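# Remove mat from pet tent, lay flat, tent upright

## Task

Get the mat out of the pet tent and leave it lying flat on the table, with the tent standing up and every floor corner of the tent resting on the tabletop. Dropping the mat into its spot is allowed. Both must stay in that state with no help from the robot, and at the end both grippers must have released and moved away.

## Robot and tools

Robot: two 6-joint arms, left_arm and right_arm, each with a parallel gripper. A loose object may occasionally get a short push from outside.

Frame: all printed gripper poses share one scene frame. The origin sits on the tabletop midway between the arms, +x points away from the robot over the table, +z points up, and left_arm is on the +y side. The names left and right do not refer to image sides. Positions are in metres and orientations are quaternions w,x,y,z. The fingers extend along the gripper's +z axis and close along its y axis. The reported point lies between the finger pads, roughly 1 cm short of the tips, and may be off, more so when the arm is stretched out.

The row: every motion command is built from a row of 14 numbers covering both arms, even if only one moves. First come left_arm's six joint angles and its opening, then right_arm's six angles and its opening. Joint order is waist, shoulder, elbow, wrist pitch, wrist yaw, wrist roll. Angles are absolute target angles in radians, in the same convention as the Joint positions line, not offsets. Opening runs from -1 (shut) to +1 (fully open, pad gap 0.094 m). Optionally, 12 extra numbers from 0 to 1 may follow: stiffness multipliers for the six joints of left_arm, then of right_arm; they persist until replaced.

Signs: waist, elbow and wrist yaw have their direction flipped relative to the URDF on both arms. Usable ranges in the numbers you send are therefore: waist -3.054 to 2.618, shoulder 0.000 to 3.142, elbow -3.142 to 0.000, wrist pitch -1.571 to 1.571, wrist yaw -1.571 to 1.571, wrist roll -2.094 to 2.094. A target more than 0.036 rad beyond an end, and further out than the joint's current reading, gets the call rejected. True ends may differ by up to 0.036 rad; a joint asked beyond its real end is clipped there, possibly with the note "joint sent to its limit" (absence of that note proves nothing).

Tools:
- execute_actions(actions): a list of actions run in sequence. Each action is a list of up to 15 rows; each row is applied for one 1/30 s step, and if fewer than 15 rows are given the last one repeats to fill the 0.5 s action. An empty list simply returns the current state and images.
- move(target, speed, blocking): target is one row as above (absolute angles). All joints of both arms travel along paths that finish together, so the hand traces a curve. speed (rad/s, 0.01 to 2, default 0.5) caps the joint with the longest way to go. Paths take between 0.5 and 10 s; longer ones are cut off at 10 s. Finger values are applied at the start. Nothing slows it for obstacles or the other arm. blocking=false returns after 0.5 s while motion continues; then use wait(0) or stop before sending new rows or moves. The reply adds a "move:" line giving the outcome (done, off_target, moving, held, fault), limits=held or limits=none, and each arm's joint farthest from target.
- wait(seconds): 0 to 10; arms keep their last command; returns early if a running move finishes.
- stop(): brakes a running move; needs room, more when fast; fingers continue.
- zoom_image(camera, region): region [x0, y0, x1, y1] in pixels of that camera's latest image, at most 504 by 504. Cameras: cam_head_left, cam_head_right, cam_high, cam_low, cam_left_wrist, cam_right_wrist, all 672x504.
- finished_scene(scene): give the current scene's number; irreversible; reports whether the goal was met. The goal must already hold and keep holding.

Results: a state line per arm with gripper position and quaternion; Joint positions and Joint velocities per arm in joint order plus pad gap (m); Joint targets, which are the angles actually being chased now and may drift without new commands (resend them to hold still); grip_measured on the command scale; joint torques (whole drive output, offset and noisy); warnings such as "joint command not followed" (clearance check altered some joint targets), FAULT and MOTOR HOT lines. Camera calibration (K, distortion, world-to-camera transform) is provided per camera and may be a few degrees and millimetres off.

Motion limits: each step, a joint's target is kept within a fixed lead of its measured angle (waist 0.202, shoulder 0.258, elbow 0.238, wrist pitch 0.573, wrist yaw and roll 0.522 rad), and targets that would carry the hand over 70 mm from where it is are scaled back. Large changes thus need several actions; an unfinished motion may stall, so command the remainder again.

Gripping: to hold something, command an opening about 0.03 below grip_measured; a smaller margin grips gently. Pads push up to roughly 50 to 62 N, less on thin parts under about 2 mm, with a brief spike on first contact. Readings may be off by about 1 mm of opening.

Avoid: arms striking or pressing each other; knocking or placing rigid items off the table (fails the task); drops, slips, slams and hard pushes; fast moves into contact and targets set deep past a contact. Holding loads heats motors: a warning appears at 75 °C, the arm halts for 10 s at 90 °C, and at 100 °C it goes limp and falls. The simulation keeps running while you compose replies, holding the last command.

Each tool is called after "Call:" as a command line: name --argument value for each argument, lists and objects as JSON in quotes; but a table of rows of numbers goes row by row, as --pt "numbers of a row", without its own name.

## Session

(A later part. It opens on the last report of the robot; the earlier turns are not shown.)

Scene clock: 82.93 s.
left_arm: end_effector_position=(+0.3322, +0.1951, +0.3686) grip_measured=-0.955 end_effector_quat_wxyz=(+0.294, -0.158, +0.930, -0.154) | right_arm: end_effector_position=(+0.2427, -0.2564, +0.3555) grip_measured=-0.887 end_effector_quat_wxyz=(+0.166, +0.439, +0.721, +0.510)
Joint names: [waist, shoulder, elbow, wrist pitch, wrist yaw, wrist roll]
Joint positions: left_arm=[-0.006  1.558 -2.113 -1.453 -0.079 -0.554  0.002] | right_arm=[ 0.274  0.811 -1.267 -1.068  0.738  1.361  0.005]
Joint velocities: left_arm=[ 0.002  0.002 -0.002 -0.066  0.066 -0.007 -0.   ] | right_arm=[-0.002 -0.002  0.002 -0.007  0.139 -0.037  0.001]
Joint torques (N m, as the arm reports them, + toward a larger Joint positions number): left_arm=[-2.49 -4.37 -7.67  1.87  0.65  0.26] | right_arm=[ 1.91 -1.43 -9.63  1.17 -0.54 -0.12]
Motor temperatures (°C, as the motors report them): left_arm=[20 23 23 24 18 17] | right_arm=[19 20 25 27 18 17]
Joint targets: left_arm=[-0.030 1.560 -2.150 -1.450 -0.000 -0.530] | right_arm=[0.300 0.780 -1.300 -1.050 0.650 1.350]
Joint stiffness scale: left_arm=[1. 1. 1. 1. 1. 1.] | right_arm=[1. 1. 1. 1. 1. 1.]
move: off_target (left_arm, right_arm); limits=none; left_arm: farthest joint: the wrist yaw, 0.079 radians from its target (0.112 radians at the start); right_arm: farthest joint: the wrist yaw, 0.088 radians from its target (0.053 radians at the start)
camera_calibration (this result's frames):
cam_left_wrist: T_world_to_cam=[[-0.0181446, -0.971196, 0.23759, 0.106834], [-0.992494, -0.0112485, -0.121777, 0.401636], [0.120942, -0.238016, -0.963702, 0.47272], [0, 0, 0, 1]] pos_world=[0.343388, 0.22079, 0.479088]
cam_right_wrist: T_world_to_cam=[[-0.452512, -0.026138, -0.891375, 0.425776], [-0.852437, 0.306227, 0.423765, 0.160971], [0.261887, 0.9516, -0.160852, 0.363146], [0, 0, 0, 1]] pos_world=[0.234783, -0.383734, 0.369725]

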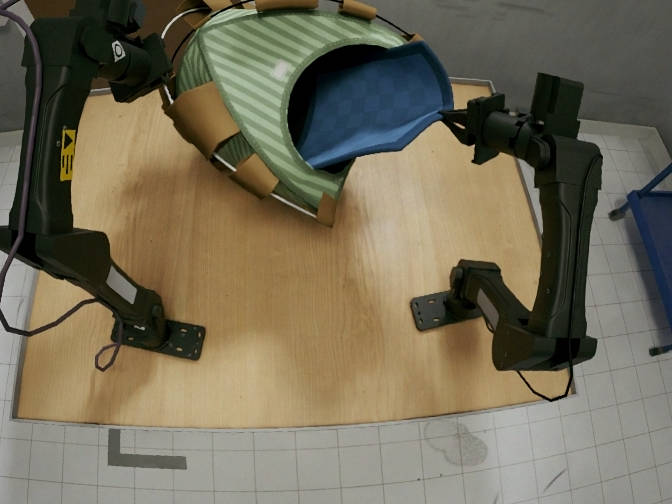

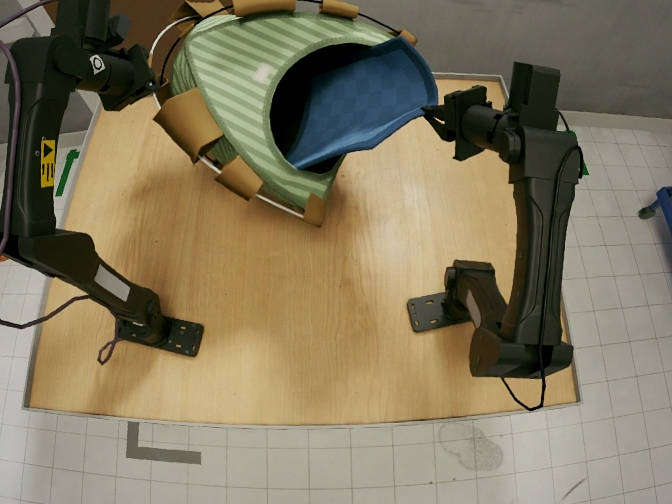

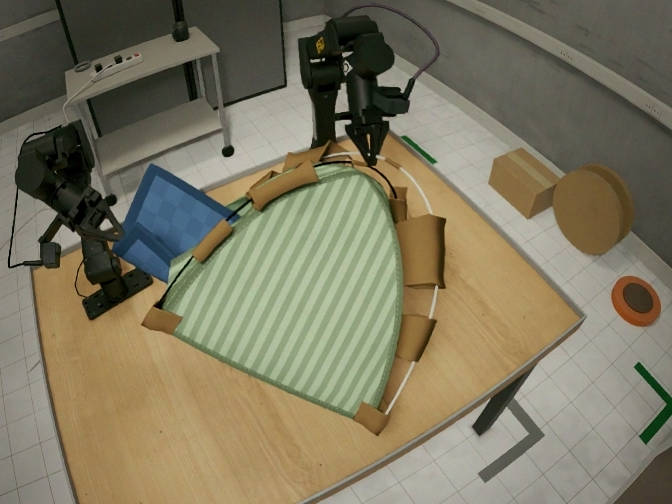

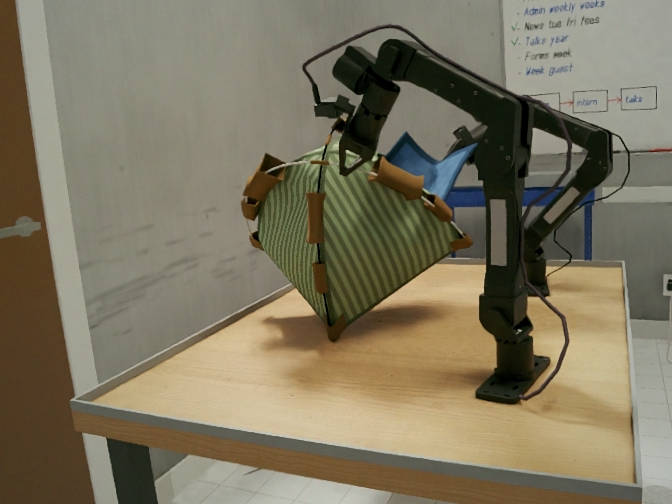

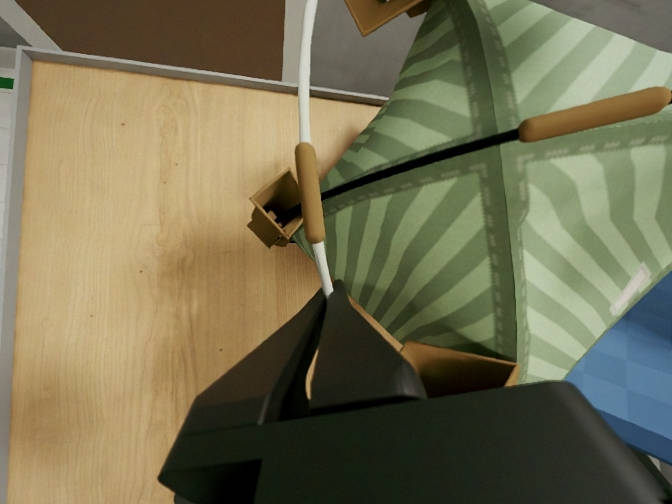

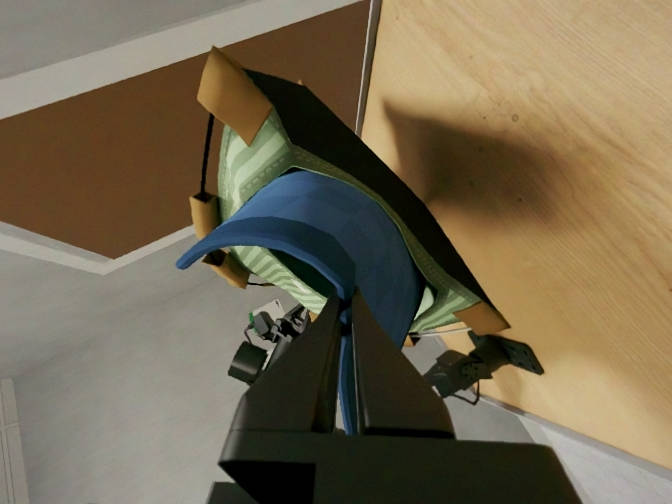

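Call:
move --target '[-0.12,1.56,-2.15,-1.45,0,-0.53,-1,0.8,0.95,-1.35,-1.0,1.0,1.2,-1]' --speed 0.13

Scene clock: 91.67 s.
left_arm: end_effector_position=(+0.3372, +0.2229, +0.3685) grip_measured=-0.955 end_effector_quat_wxyz=(+0.298, -0.195, +0.923, -0.145) | right_arm: end_effector_position=(+0.2738, -0.3302, +0.3811) grip_measured=-0.887 end_effector_quat_wxyz=(+0.215, +0.484, +0.644, +0.553)
Joint names: [waist, shoulder, elbow, wrist pitch, wrist yaw, wrist roll]
Joint positions: left_arm=[-0.092  1.558 -2.113 -1.454 -0.088 -0.551  0.002] | right_arm=[ 0.768  0.928 -1.318 -1.074  1.083  1.219  0.005]
Joint velocities: left_arm=[ 0.002  0.007  0.012 -0.007 -0.022 -0.037  0.001] | right_arm=[ 0.012 -0.022  0.002 -0.037 -0.051  0.037  0.001]
Joint torques (N m, as the arm reports them, + toward a larger Joint positions number): left_arm=[-2.99 -4.62 -7.35  1.89  0.79  0.17] | right_arm=[ 2.34  1.54 -9.6   1.48 -0.41 -0.2 ]
Motor temperatures (°C, as the motors report them): left_arm=[21 23 24 25 19 17] | right_arm=[19 20 25 27 18 17]
Joint targets: left_arm=[-0.120 1.560 -2.150 -1.450 0.000 -0.530] | right_arm=[0.800 0.950 -1.350 -1.000 1.000 1.200]
Joint stiffness scale: left_arm=[1. 1. 1. 1. 1. 1.] | right_arm=[1. 1. 1. 1. 1. 1.]
move: off_target (left_arm, right_arm); limits=none; left_arm: farthest joint: the wrist yaw, 0.088 radians from its target (0.079 radians at the start); right_arm: farthest joint: the wrist yaw, 0.083 radians from its target (0.262 radians at the start)
camera_calibration (this result's frames):
cam_left_wrist: T_world_to_cam=[[0.0576968, -0.968435, 0.242496, 0.105904], [-0.988797, -0.0889295, -0.119886, 0.422251], [0.137667, -0.232862, -0.962716, 0.471506], [0, 0, 0, 1]] pos_world=[0.346499, 0.249907, 0.478867]
cam_right_wrist: T_world_to_cam=[[-0.361836, 0.144257, -0.921013, 0.50347], [-0.829492, 0.401069, 0.3887, 0.237638], [0.425462, 0.904618, -0.0254611, 0.317447], [0, 0, 0, 1]] pos_world=[0.244231, -0.455106, 0.379415]

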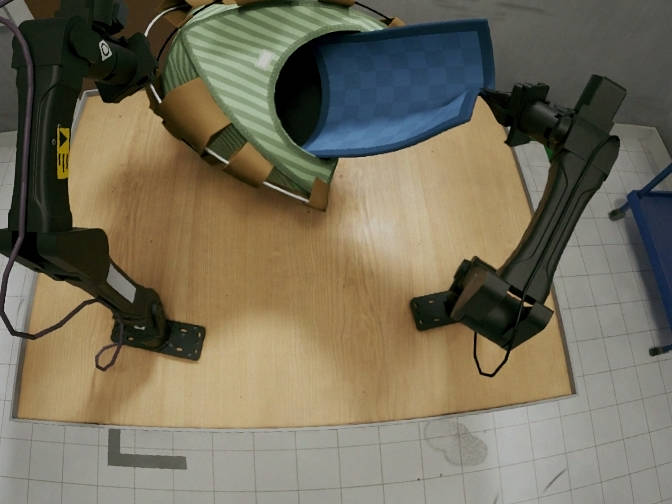

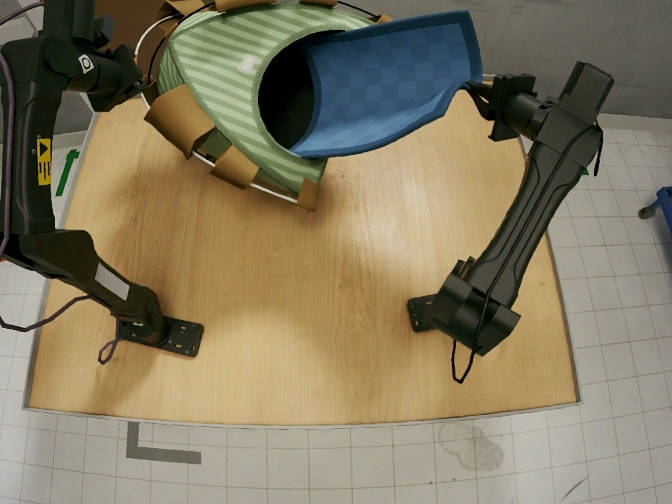

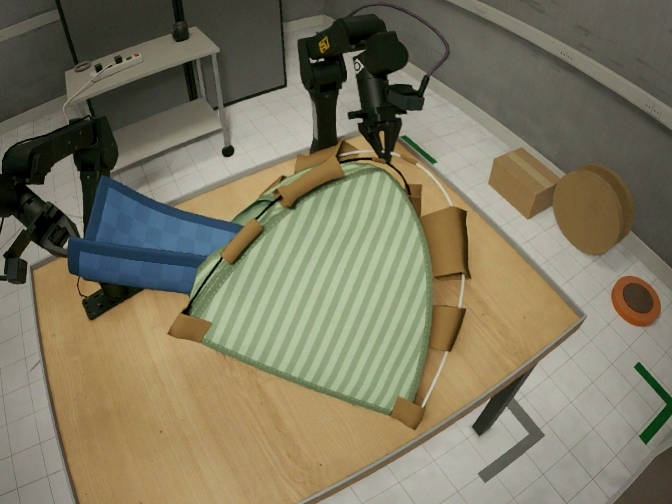

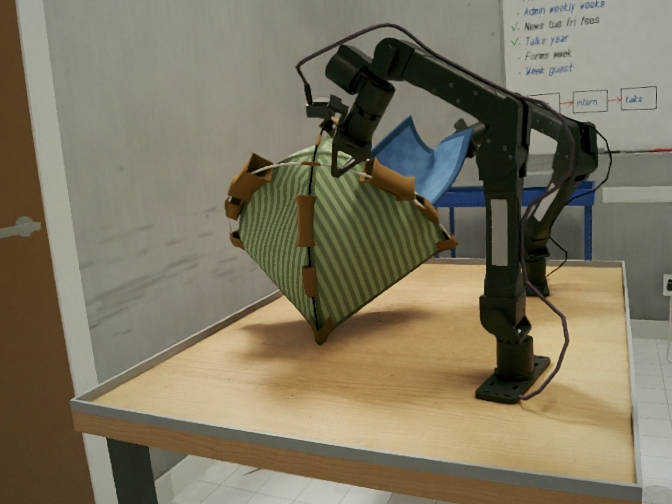

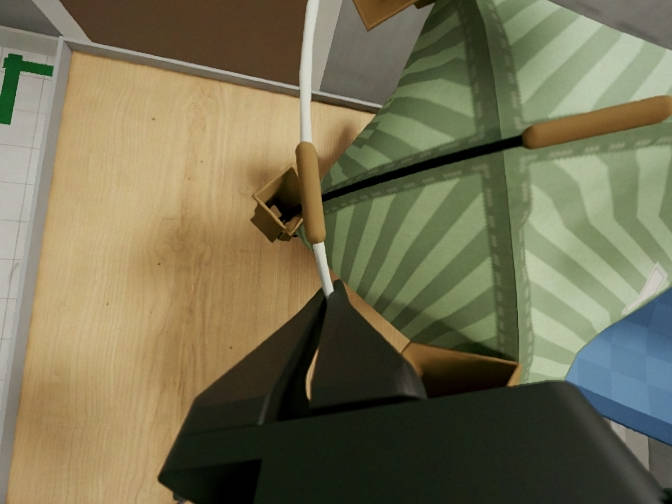

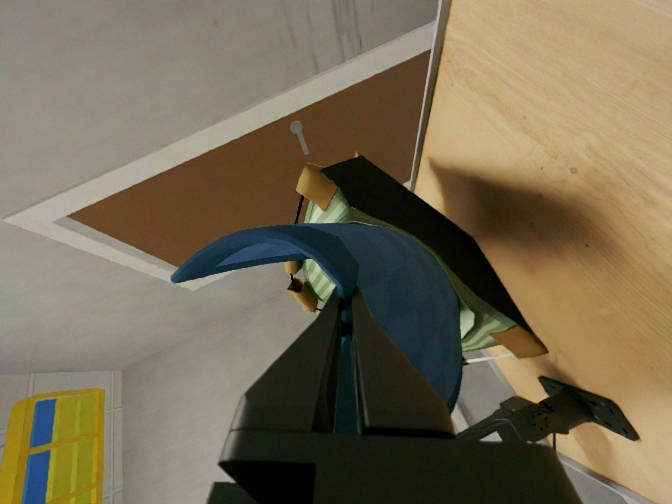

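Call:
move --target '[-0.12,1.56,-2.15,-1.45,0,-0.53,-1,1.1,1.05,-1.5,-1.1,1.1,1.1,-1]' --speed 0.12

Scene clock: 95.03 s.
left_arm: end_effector_position=(+0.3338, +0.2433, +0.3635) grip_measured=-0.954 end_effector_quat_wxyz=(+0.299, -0.212, +0.925, -0.101) | right_arm: end_effector_position=(+0.2783, -0.4215, +0.4059) grip_measured=-0.887 end_effector_quat_wxyz=(+0.327, +0.549, +0.588, +0.495)
Joint names: [waist, shoulder, elbow, wrist pitch, wrist yaw, wrist roll]
Joint positions: left_arm=[-0.109  1.558 -2.113 -1.484 -0.009 -0.539  0.002] | right_arm=[ 1.088  1.036 -1.468 -1.114  1.083  1.115  0.005]
Joint velocities: left_arm=[-0.007 -0.002 -0.012  0.007  0.007 -0.037 -0.001] | right_arm=[ 0.012 -0.022 -0.002  0.051 -0.051 -0.095  0.001]
Joint torques (N m, as the arm reports them, + toward a larger Joint positions number): left_arm=[-1.29 -3.97 -7.35  2.15  0.07  0.05] | right_arm=[ 0.94  0.35 -9.37  0.96  0.41 -0.16]
Motor temperatures (°C, as the motors report them): left_arm=[21 23 24 25 18 17] | right_arm=[19 20 25 27 18 17]
Joint targets: left_arm=[-0.120 1.560 -2.150 -1.450 -0.000 -0.530] | right_arm=[1.100 1.050 -1.500 -1.100 1.100 1.100]
Joint stiffness scale: left_arm=[1. 1. 1. 1. 1. 1.] | right_arm=[1. 1. 1. 1. 1. 1.]
move: off_target (left_arm, right_arm); limits=none; left_arm: farthest joint: the elbow, 0.037 radians from its target (0.037 radians at the start); right_arm: farthest joint: the elbow, 0.032 radians from its target (0.182 radians at the start)
camera_calibration (this result's frames):
cam_left_wrist: T_world_to_cam=[[0.117077, -0.978485, 0.16988, 0.136144], [-0.984996, -0.136247, -0.105927, 0.425283], [0.126793, -0.15493, -0.979755, 0.46274], [0, 0, 0, 1]] pos_world=[0.34429, 0.26285, 0.475293]
cam_right_wrist: T_world_to_cam=[[-0.281025, 0.149575, -0.947973, 0.531746], [-0.690729, 0.654242, 0.307994, 0.369141], [0.666272, 0.741346, -0.0805427, 0.285276], [0, 0, 0, 1]] pos_world=[0.214339, -0.532532, 0.413364]

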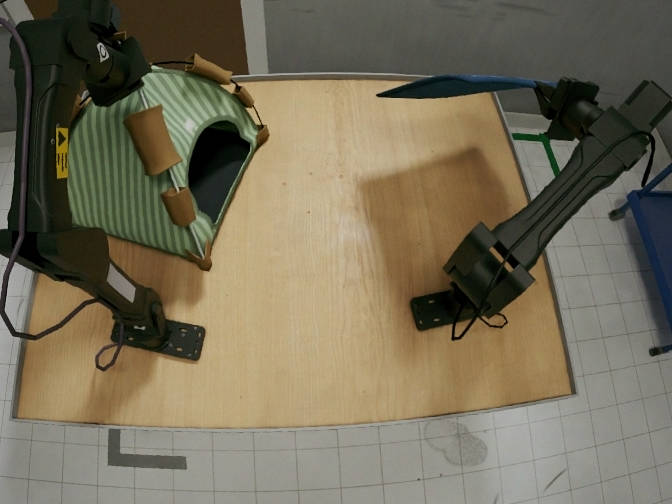

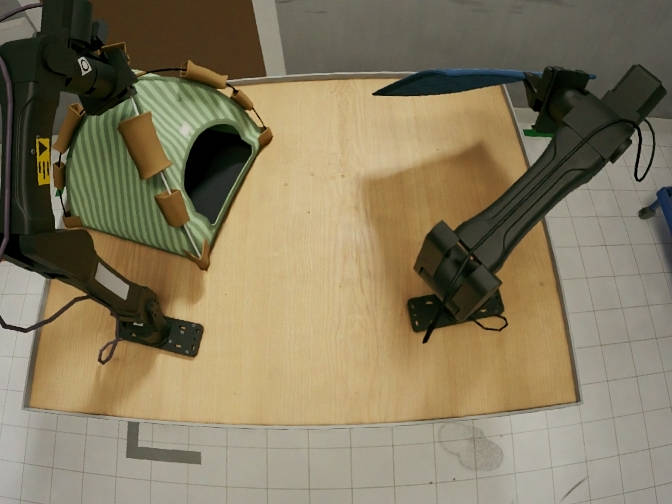

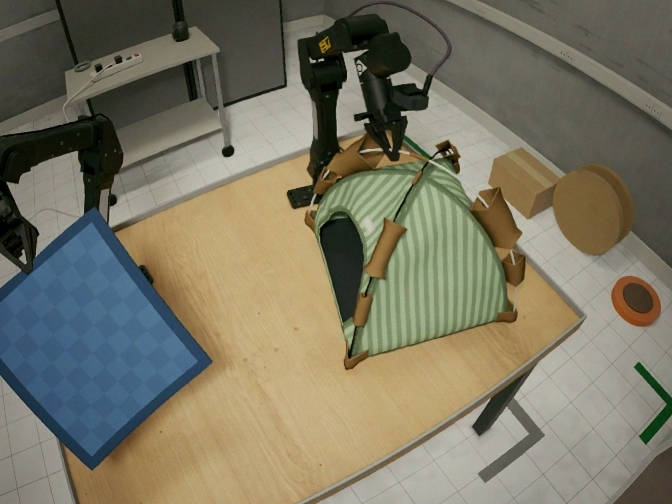

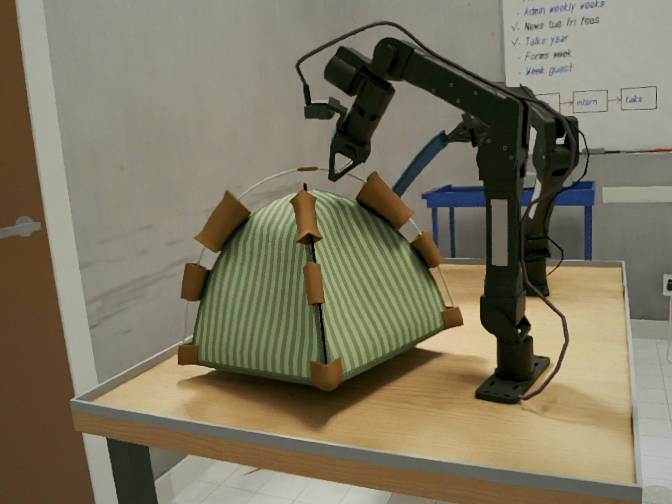

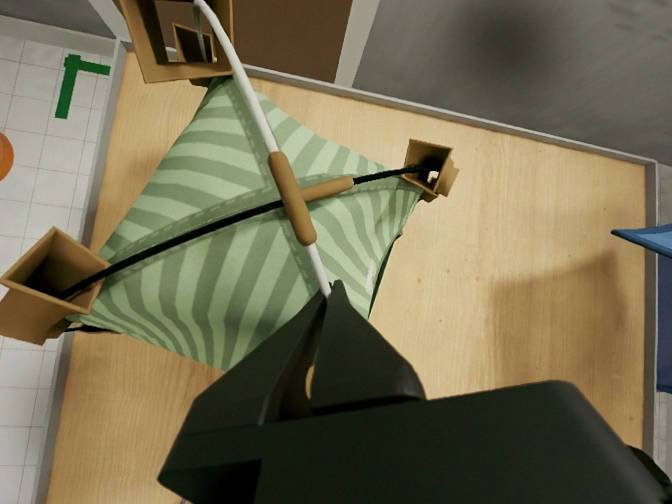

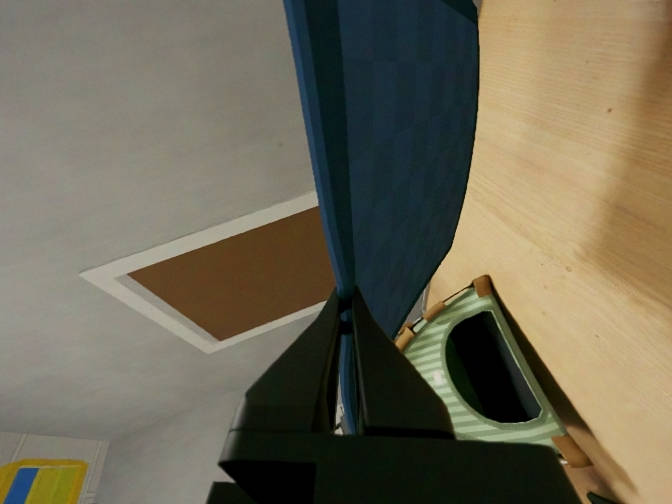

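Call:
move --target '[-0.03,1.45,-1.79,-1.22,0,-0.53,-1,-0.02,1.3,-1.62,-0.95,0,1.57,-1]' --speed 0.35

Call:
move --target '[-0.03,1.45,-1.79,-1.22,0,-0.53,0.3,-0.02,0.89,-0.69,-0.48,0,1.57,-1]' --speed 0.35

Scene clock: 99.00 s.
left_arm: end_effector_position=(+0.3468, +0.2187, +0.3204) grip_measured=-0.955 end_effector_quat_wxyz=(+0.301, -0.181, +0.930, -0.110) | right_arm: end_effector_position=(+0.3832, -0.2916, +0.3451) grip_measured=-0.887 end_effector_quat_wxyz=(+0.274, +0.584, +0.688, +0.333)
Joint names: [waist, shoulder, elbow, wrist pitch, wrist yaw, wrist roll]
Joint positions: left_arm=[-0.04   1.474 -1.806 -1.249 -0.003 -0.539  0.002] | right_arm=[-0.01   1.29  -1.587 -0.977  0.02   1.57   0.005]
Joint velocities: left_arm=[-0.012 -0.007  0.012 -0.022 -0.022  0.022  0.   ] | right_arm=[ 0.012 -0.007  0.007 -0.007  0.007  0.022 -0.   ]
Joint torques (N m, as the arm reports them, + toward a larger Joint positions number): left_arm=[ 1.02 -6.16 -4.21  2.15 -0.03  0.08] | right_arm=[ -0.69  -2.42 -10.3    1.3   -0.18  -0.01]
Motor temperatures (°C, as the motors report them): left_arm=[21 24 24 26 18 17] | right_arm=[19 20 25 27 18 17]
Joint targets: left_arm=[-0.030 1.450 -1.790 -1.220 0.000 -0.530] | right_arm=[-0.020 1.300 -1.620 -0.950 0.000 1.570]
Joint stiffness scale: left_arm=[1. 1. 1. 1. 1. 1.] | right_arm=[1. 1. 1. 1. 1. 1.]
move: off_target (left_arm, right_arm); limits=none; left_arm: farthest joint: the wrist pitch, 0.029 radians from its target (0.264 radians at the start); right_arm: farthest joint: the elbow, 0.033 radians from its target (0.152 radians at the start)
camera_calibration (this result's frames):
cam_left_wrist: T_world_to_cam=[[0.0516501, -0.984419, 0.168082, 0.14244], [-0.990347, -0.072167, -0.118341, 0.421973], [0.128627, -0.160348, -0.978644, 0.415266], [0, 0, 0, 1]] pos_world=[0.357128, 0.23726, 0.432393]
cam_right_wrist: T_world_to_cam=[[-0.587655, -0.0436015, -0.807936, 0.497023], [-0.580882, 0.717844, 0.383767, 0.325684], [0.563239, 0.694838, -0.447172, 0.266581], [0, 0, 0, 1]] pos_world=[0.331113, -0.39735, 0.395783]

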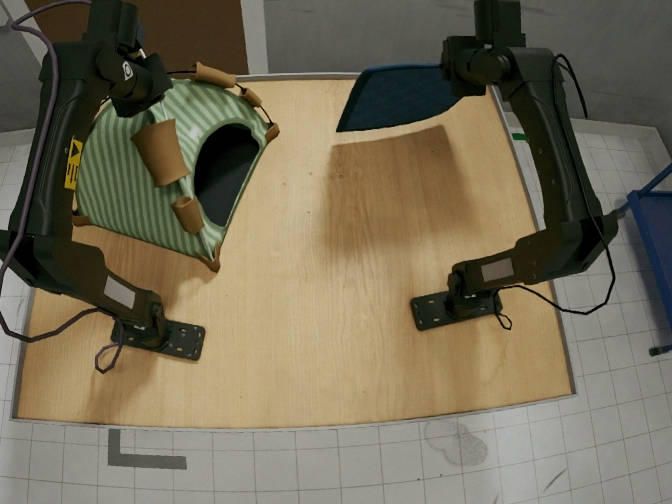

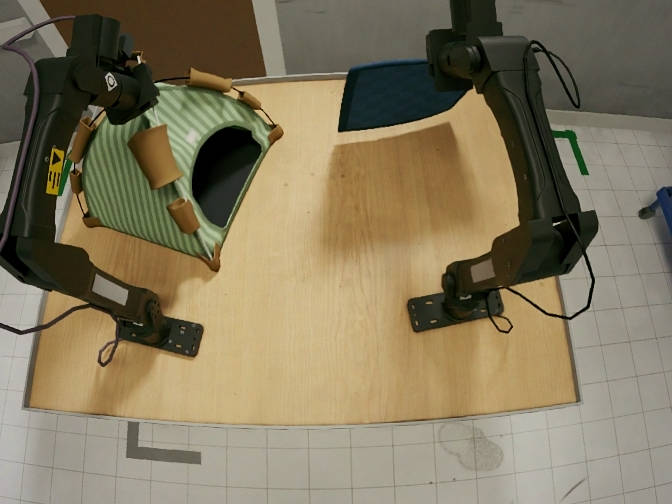

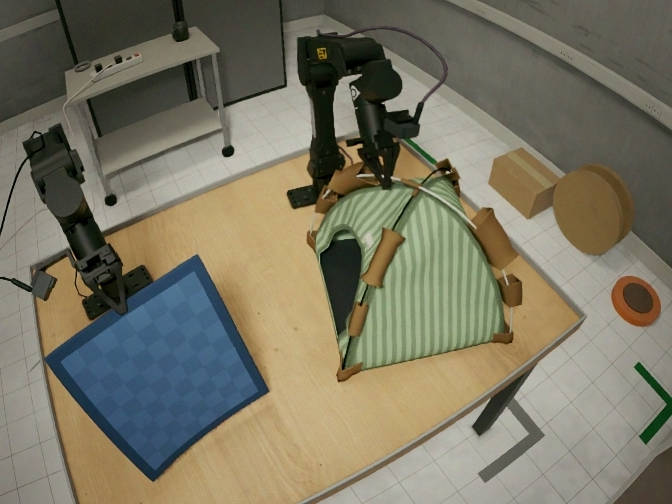

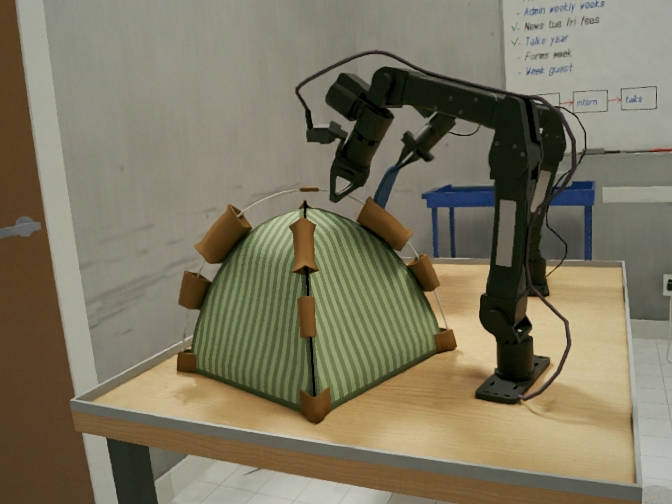

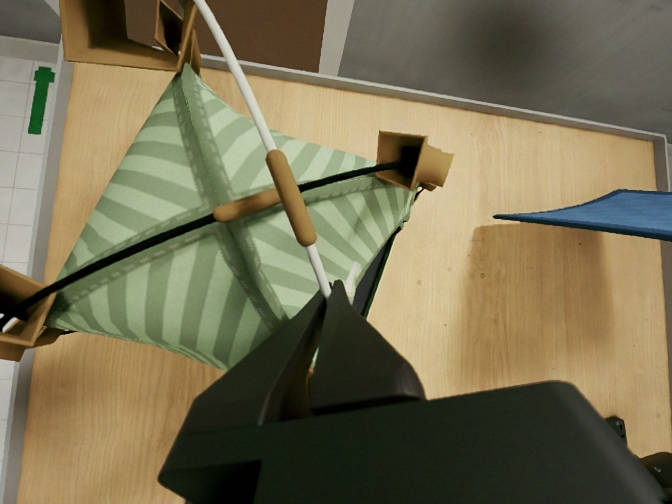

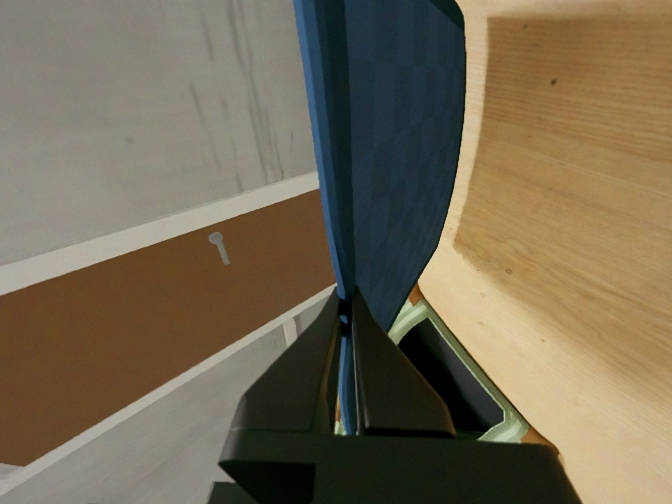

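Scene clock: 102.27 s.
left_arm: end_effector_position=(+0.3480, +0.2185, +0.3213) grip_measured=+0.297 end_effector_quat_wxyz=(+0.304, -0.180, +0.929, -0.111) | right_arm: end_effector_position=(+0.3259, -0.3004, +0.1692) grip_measured=-0.887 end_effector_quat_wxyz=(+0.261, +0.590, +0.694, +0.319)
Joint names: [waist, shoulder, elbow, wrist pitch, wrist yaw, wrist roll]
Joint positions: left_arm=[-0.04   1.474 -1.806 -1.243 -0.003 -0.537  0.061] | right_arm=[-0.01   0.919 -0.698 -0.499  0.02   1.571  0.005]
Joint velocities: left_arm=[ 0.007 -0.002  0.017 -0.066  0.022  0.051 -0.001] | right_arm=[ 0.002  0.017  0.002 -0.022  0.007 -0.022  0.   ]
Joint torques (N m, as the arm reports them, + toward a larger Joint positions number): left_arm=[ 1.2  -6.05 -4.28  2.03  0.02  0.08] | right_arm=[-0.63 -3.12 -7.41  1.22 -0.19 -0.02]
Motor temperatures (°C, as the motors report them): left_arm=[21 24 24 26 18 17] | right_arm=[19 20 25 28 18 17]
Joint targets: left_arm=[-0.030 1.450 -1.790 -1.220 0.000 -0.530] | right_arm=[-0.020 0.890 -0.690 -0.480 0.000 1.570]
Joint stiffness scale: left_arm=[1. 1. 1. 1. 1. 1.] | right_arm=[1. 1. 1. 1. 1. 1.]
move: off_target (left_arm, right_arm); limits=none; left_arm: farthest joint: the shoulder, 0.024 radians from its target (0.024 radians at the start); right_arm: farthest joint: the shoulder, 0.029 radians from its target (0.400 radians at the start)
camera_calibration (this result's frames):
cam_left_wrist: T_world_to_cam=[[0.0491173, -0.98453, 0.168189, 0.142912], [-0.9897, -0.0706453, -0.124509, 0.42467], [0.134465, -0.160341, -0.97786, 0.413704], [0, 0, 0, 1]] pos_world=[0.357648, 0.237036, 0.433384]
cam_right_wrist: T_world_to_cam=[[-0.619857, -0.0478154, -0.783256, 0.32587], [-0.564619, 0.720355, 0.402856, 0.35849], [0.54496, 0.691955, -0.473515, 0.235917], [0, 0, 0, 1]] pos_world=[0.275838, -0.405903, 0.22253]

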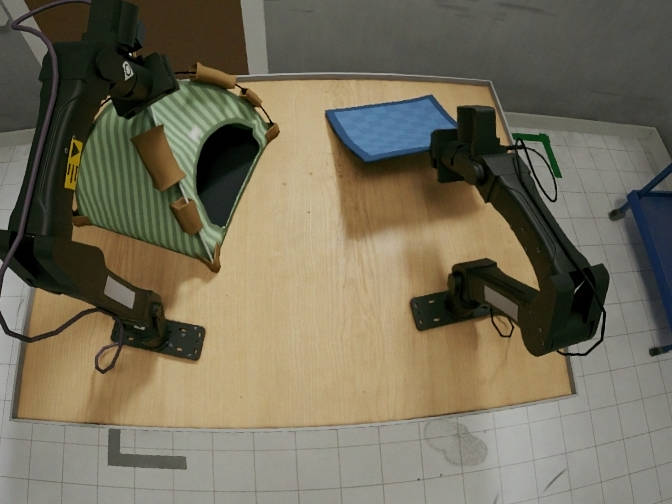

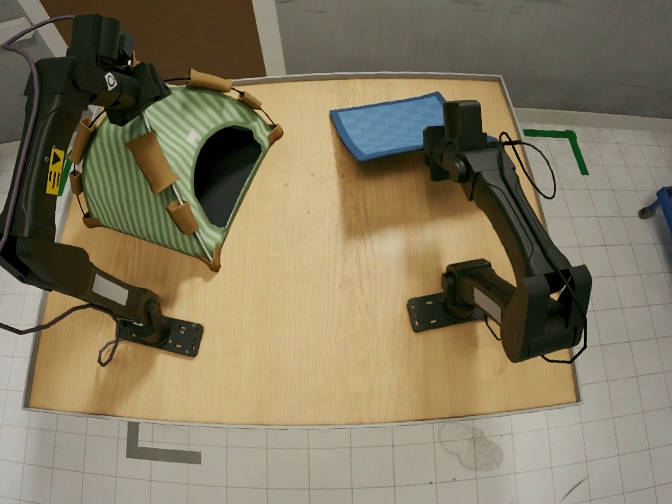

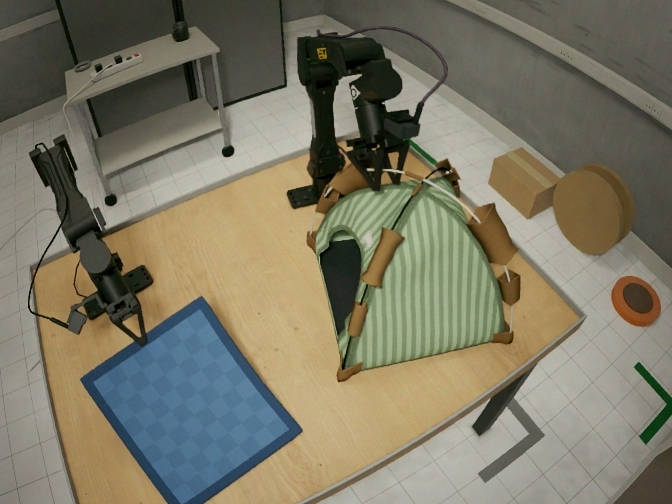

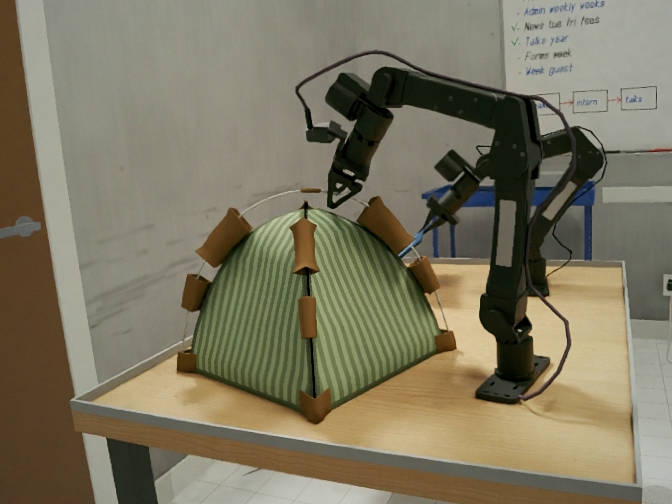

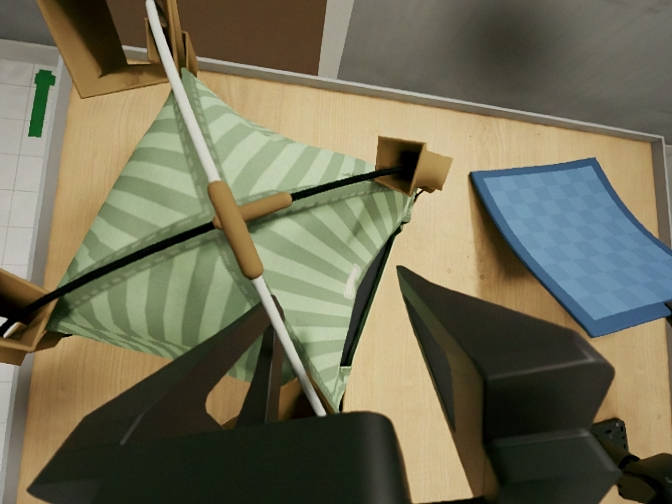

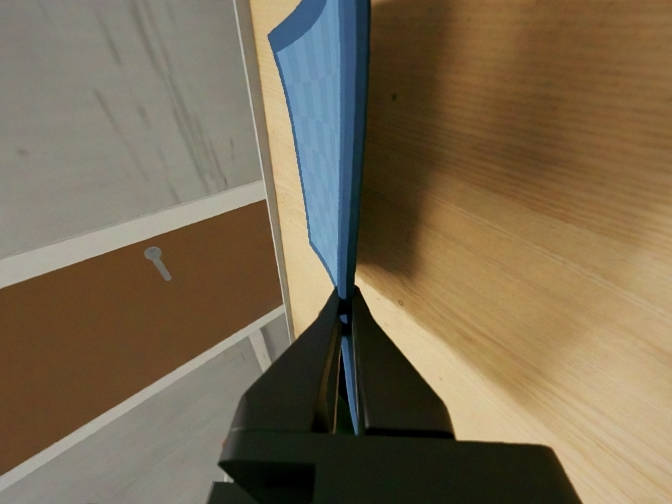

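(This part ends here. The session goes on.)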